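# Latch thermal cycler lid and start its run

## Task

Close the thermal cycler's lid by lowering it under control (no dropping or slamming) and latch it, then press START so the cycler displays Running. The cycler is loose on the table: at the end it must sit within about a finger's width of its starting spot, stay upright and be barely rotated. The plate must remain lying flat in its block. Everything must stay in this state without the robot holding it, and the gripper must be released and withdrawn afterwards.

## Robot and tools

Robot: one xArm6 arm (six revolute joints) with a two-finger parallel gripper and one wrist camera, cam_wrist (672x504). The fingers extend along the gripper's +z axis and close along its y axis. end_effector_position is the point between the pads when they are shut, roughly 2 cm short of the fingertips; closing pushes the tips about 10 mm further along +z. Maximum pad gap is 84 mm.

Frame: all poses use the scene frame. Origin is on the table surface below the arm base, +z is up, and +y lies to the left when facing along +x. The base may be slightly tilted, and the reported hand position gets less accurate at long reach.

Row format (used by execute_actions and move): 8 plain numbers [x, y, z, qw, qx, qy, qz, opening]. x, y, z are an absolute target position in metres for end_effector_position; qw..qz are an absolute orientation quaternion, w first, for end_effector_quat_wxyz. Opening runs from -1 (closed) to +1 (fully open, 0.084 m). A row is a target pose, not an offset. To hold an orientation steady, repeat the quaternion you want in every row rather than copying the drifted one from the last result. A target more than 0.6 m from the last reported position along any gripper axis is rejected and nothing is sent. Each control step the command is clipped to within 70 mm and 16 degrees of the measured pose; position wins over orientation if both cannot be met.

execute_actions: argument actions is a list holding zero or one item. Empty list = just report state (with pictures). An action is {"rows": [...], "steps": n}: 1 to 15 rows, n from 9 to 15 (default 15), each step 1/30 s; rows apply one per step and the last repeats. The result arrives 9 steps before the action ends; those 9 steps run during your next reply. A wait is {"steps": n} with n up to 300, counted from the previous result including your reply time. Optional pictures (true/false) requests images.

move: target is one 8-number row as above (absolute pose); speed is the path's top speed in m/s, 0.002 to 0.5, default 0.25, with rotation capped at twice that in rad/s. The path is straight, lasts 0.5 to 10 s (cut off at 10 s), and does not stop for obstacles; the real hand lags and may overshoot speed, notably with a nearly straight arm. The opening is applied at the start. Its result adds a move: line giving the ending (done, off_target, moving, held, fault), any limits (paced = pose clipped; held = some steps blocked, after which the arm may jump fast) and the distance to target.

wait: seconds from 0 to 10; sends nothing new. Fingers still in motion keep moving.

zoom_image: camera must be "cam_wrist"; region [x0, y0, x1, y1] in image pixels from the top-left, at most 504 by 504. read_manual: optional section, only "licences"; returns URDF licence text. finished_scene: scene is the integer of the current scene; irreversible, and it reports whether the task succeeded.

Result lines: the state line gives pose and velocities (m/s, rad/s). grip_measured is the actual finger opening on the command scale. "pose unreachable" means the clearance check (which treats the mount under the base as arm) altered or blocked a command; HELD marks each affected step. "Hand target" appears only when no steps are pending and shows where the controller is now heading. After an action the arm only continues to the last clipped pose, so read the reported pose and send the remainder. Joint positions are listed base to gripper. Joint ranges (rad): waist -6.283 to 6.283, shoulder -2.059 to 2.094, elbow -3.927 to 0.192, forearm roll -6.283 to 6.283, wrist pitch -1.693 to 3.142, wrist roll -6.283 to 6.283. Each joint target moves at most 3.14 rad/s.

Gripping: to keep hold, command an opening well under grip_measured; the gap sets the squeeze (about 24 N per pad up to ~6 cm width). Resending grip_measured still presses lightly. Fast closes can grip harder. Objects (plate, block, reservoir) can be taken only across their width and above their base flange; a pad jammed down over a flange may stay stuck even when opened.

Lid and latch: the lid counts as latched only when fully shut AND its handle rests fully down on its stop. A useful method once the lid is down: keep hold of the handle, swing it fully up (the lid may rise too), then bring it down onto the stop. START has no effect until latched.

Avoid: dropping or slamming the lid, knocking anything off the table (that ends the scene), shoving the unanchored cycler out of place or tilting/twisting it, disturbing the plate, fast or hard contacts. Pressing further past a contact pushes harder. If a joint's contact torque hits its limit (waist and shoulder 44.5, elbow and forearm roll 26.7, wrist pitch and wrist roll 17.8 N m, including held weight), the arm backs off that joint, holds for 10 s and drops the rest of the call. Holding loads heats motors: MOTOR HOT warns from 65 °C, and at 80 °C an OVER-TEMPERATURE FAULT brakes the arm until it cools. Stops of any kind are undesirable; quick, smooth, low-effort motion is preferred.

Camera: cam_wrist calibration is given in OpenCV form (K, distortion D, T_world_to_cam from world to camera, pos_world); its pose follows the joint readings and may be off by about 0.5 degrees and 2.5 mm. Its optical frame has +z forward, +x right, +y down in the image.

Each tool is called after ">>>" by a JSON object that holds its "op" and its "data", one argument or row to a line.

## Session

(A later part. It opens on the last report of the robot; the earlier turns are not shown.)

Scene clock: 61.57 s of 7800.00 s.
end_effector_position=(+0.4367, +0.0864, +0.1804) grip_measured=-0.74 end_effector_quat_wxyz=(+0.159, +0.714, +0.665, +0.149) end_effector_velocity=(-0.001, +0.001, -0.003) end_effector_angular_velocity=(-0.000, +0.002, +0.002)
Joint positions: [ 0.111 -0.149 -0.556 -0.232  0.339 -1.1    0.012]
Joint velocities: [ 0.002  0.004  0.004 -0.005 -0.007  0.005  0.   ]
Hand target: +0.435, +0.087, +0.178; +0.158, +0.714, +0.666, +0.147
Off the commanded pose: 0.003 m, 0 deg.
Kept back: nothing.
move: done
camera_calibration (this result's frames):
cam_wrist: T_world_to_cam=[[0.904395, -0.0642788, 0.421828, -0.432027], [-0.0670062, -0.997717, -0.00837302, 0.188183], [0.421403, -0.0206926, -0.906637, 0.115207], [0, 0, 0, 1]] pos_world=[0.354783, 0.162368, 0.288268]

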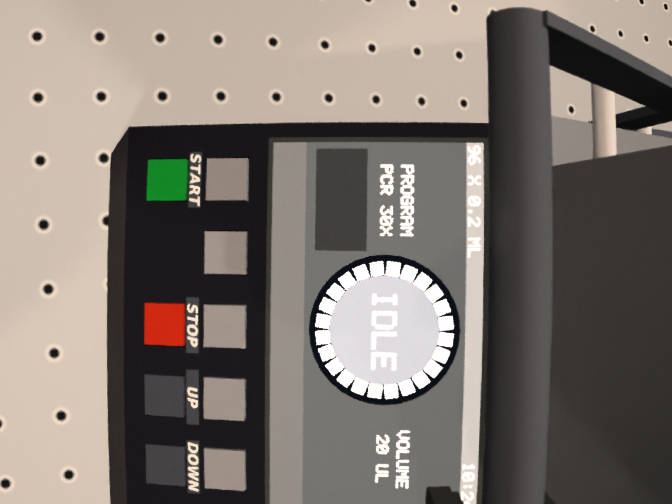

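>>> {"op": "move", "data": {
  "target": [0.436,0.087,0.181,0.158,0.714,0.666,0.147,-0.3],
  "speed": 0.05
}}

>>> {"op": "move", "data": {
  "target": [0.405,0.09,0.24,0.158,0.714,0.666,0.147,-0.3],
  "speed": 0.15
}}

>>> {"op": "move", "data": {
  "target": [0.375,0.183,0.128,0.158,0.714,0.666,0.147,-1],
  "speed": 0.15
}}

>>> {"op": "move", "data": {
  "target": [0.388,0.182,0.099,0.158,0.714,0.666,0.147,-1],
  "speed": 0.015
}}

Scene clock: 63.20 s of 7800.00 s.
end_effector_position=(+0.4359, +0.0870, +0.1808) grip_measured=-0.32 end_effector_quat_wxyz=(+0.158, +0.714, +0.666, +0.147) end_effector_velocity=(+0.000, -0.000, +0.001) end_effector_angular_velocity=(+0.000, -0.001, -0.000)
Joint positions: [ 0.113 -0.151 -0.559 -0.227  0.35  -1.105  0.03 ]
Joint velocities: [-0.    -0.003 -0.     0.001  0.002 -0.001 -0.   ]
Hand target: +0.436, +0.087, +0.181; +0.158, +0.714, +0.666, +0.147
Off the commanded pose: 0.000 m, 0 deg.
Kept back: nothing.
move: done
camera_calibration (this result's frames):
cam_wrist: T_world_to_cam=[[0.906987, -0.0620306, 0.416566, -0.43173], [-0.0652747, -0.997846, -0.00646639, 0.187633], [0.41607, -0.0213263, -0.909082, 0.118681], [0, 0, 0, 1]] pos_world=[0.354442, 0.16298, 0.288948]

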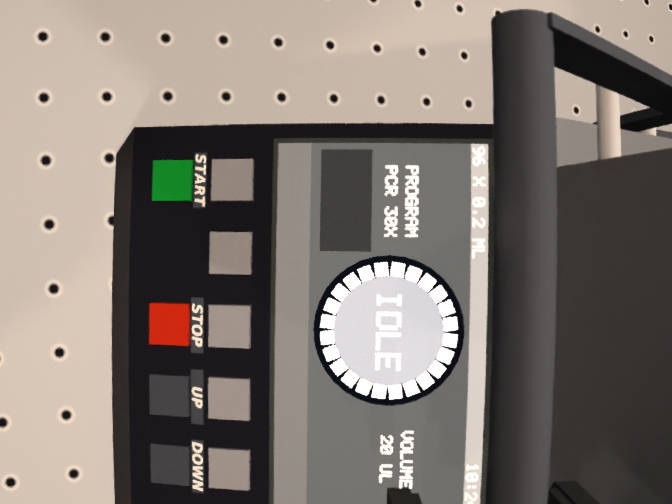

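Scene clock: 64.13 s of 7800.00 s.
end_effector_position=(+0.4051, +0.0899, +0.2395) grip_measured=-0.32 end_effector_quat_wxyz=(+0.158, +0.714, +0.666, +0.147) end_effector_velocity=(-0.001, +0.000, +0.003) end_effector_angular_velocity=(+0.001, -0.004, +0.000)
Joint positions: [ 0.149 -0.376 -0.549 -0.169  0.566 -1.142  0.03 ]
Joint velocities: [ 0.001 -0.01  -0.001  0.002  0.007 -0.001 -0.   ]
Hand target: +0.405, +0.090, +0.240; +0.158, +0.714, +0.666, +0.147
Off the commanded pose: 0.001 m, 0 deg.
Kept back: nothing.
move: done
camera_calibration (this result's frames):
cam_wrist: T_world_to_cam=[[0.907067, -0.0622238, 0.416361, -0.428098], [-0.0656596, -0.997824, -0.00607808, 0.188937], [0.415834, -0.0218249, -0.909179, 0.185086], [0, 0, 0, 1]] pos_world=[0.323755, 0.165927, 0.347668]

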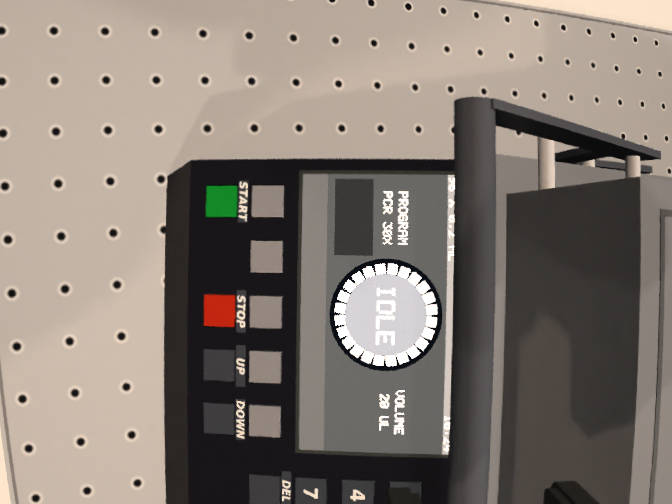

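Scene clock: 65.63 s of 7800.00 s.
end_effector_position=(+0.3749, +0.1830, +0.1283) grip_measured=-1.00 end_effector_quat_wxyz=(+0.157, +0.714, +0.666, +0.147) end_effector_velocity=(-0.001, +0.001, -0.003) end_effector_angular_velocity=(-0.007, -0.006, -0.005)
Joint positions: [ 0.362 -0.103 -0.476 -0.604  0.288 -0.5    0.   ]
Joint velocities: [ 0.002  0.008 -0.002 -0.045 -0.001  0.047  0.   ]
Hand target: +0.375, +0.183, +0.128; +0.158, +0.714, +0.666, +0.147
Off the commanded pose: 0.000 m, 0 deg.
Kept back: nothing.
move: done
camera_calibration (this result's frames):
cam_wrist: T_world_to_cam=[[0.907162, -0.0619701, 0.416194, -0.348607], [-0.0645241, -0.997885, -0.00794169, 0.279047], [0.415806, -0.0196502, -0.909241, 0.0982748], [0, 0, 0, 1]] pos_world=[0.293385, 0.258785, 0.23666]

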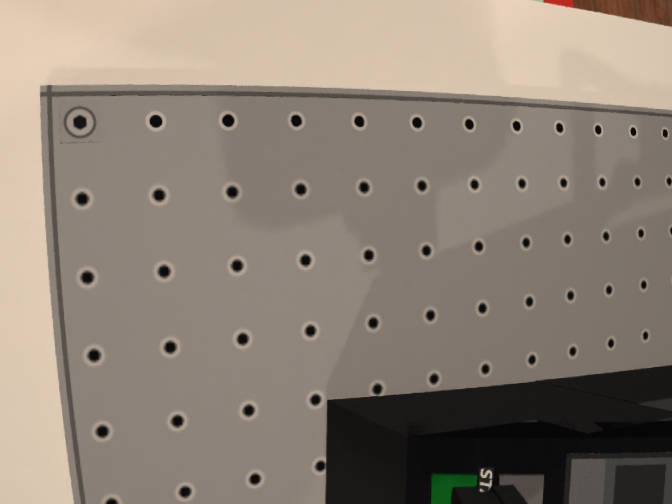

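Scene clock: 68.00 s of 7800.00 s.
end_effector_position=(+0.3876, +0.1823, +0.1002) grip_measured=-1.00 end_effector_quat_wxyz=(+0.158, +0.714, +0.666, +0.148) end_effector_velocity=(+0.001, +0.000, -0.002) end_effector_angular_velocity=(+0.001, -0.003, +0.000)
Joint positions: [ 0.316  0.026 -0.523 -0.789  0.209 -0.35   0.   ]
Joint velocities: [-0.003  0.007 -0.003 -0.023 -0.006  0.02   0.   ]
Hand target: +0.388, +0.182, +0.099; +0.158, +0.714, +0.666, +0.147
Off the commanded pose: 0.001 m, 0 deg.
Kept back: nothing.
move: done
camera_calibration (this result's frames):
cam_wrist: T_world_to_cam=[[0.906236, -0.0615567, 0.418267, -0.348456], [-0.0643062, -0.997902, -0.00753359, 0.27885], [0.417853, -0.02007, -0.908293, 0.0665646], [0, 0, 0, 1]] pos_world=[0.305901, 0.258151, 0.208309]

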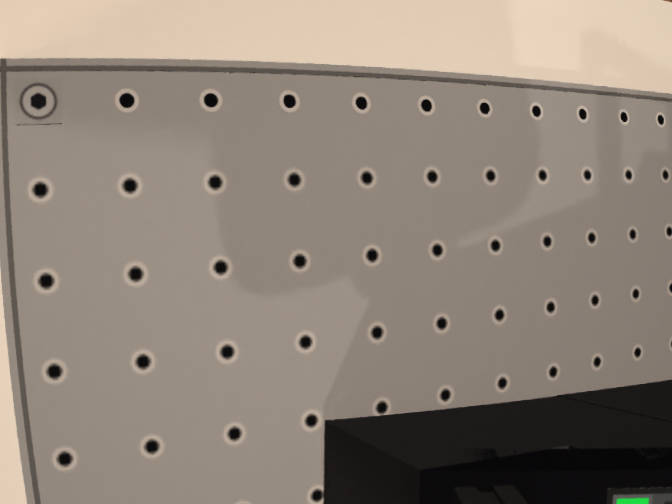

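Something turned green. Retreat and check.

>>> {"op": "move", "data": {
  "target": [0.34,0.1,0.26,0.158,0.714,0.666,0.147,-1],
  "speed": 0.2
}}

Scene clock: 69.80 s of 7800.00 s.
end_effector_position=(+0.3404, +0.0999, +0.2597) grip_measured=-1.00 end_effector_quat_wxyz=(+0.159, +0.714, +0.666, +0.147) end_effector_velocity=(-0.000, -0.001, +0.003) end_effector_angular_velocity=(+0.001, -0.003, -0.000)
Joint positions: [ 0.237 -0.657 -0.424 -0.184  0.732 -1.065  0.   ]
Joint velocities: [-0.002 -0.007 -0.002  0.003  0.006 -0.004  0.   ]
Hand target: +0.340, +0.100, +0.260; +0.159, +0.714, +0.666, +0.147
Off the commanded pose: 0.001 m, 0 deg.
Kept back: nothing.
move: done
camera_calibration (this result's frames):
cam_wrist: T_world_to_cam=[[0.90676, -0.0622757, 0.417024, -0.377253], [-0.0660801, -0.9978, -0.00532311, 0.194777], [0.416438, -0.0227302, -0.90888, 0.230374], [0, 0, 0, 1]] pos_world=[0.259012, 0.176092, 0.367742]

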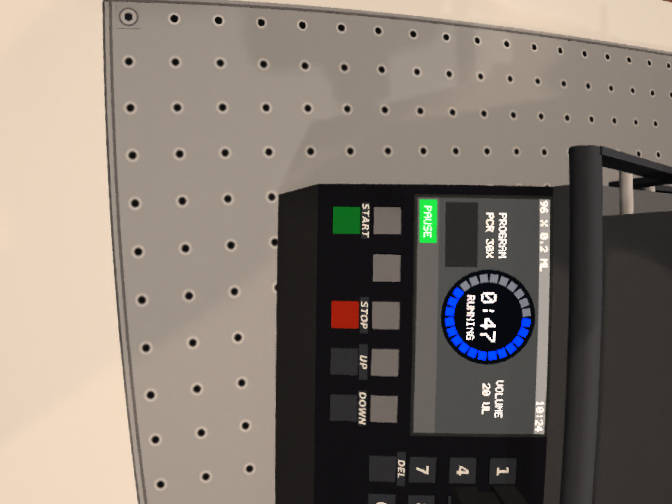

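>>> {"op": "finished_scene", "data": {
  "scene": 1
}}

The scene is finished: the task was done.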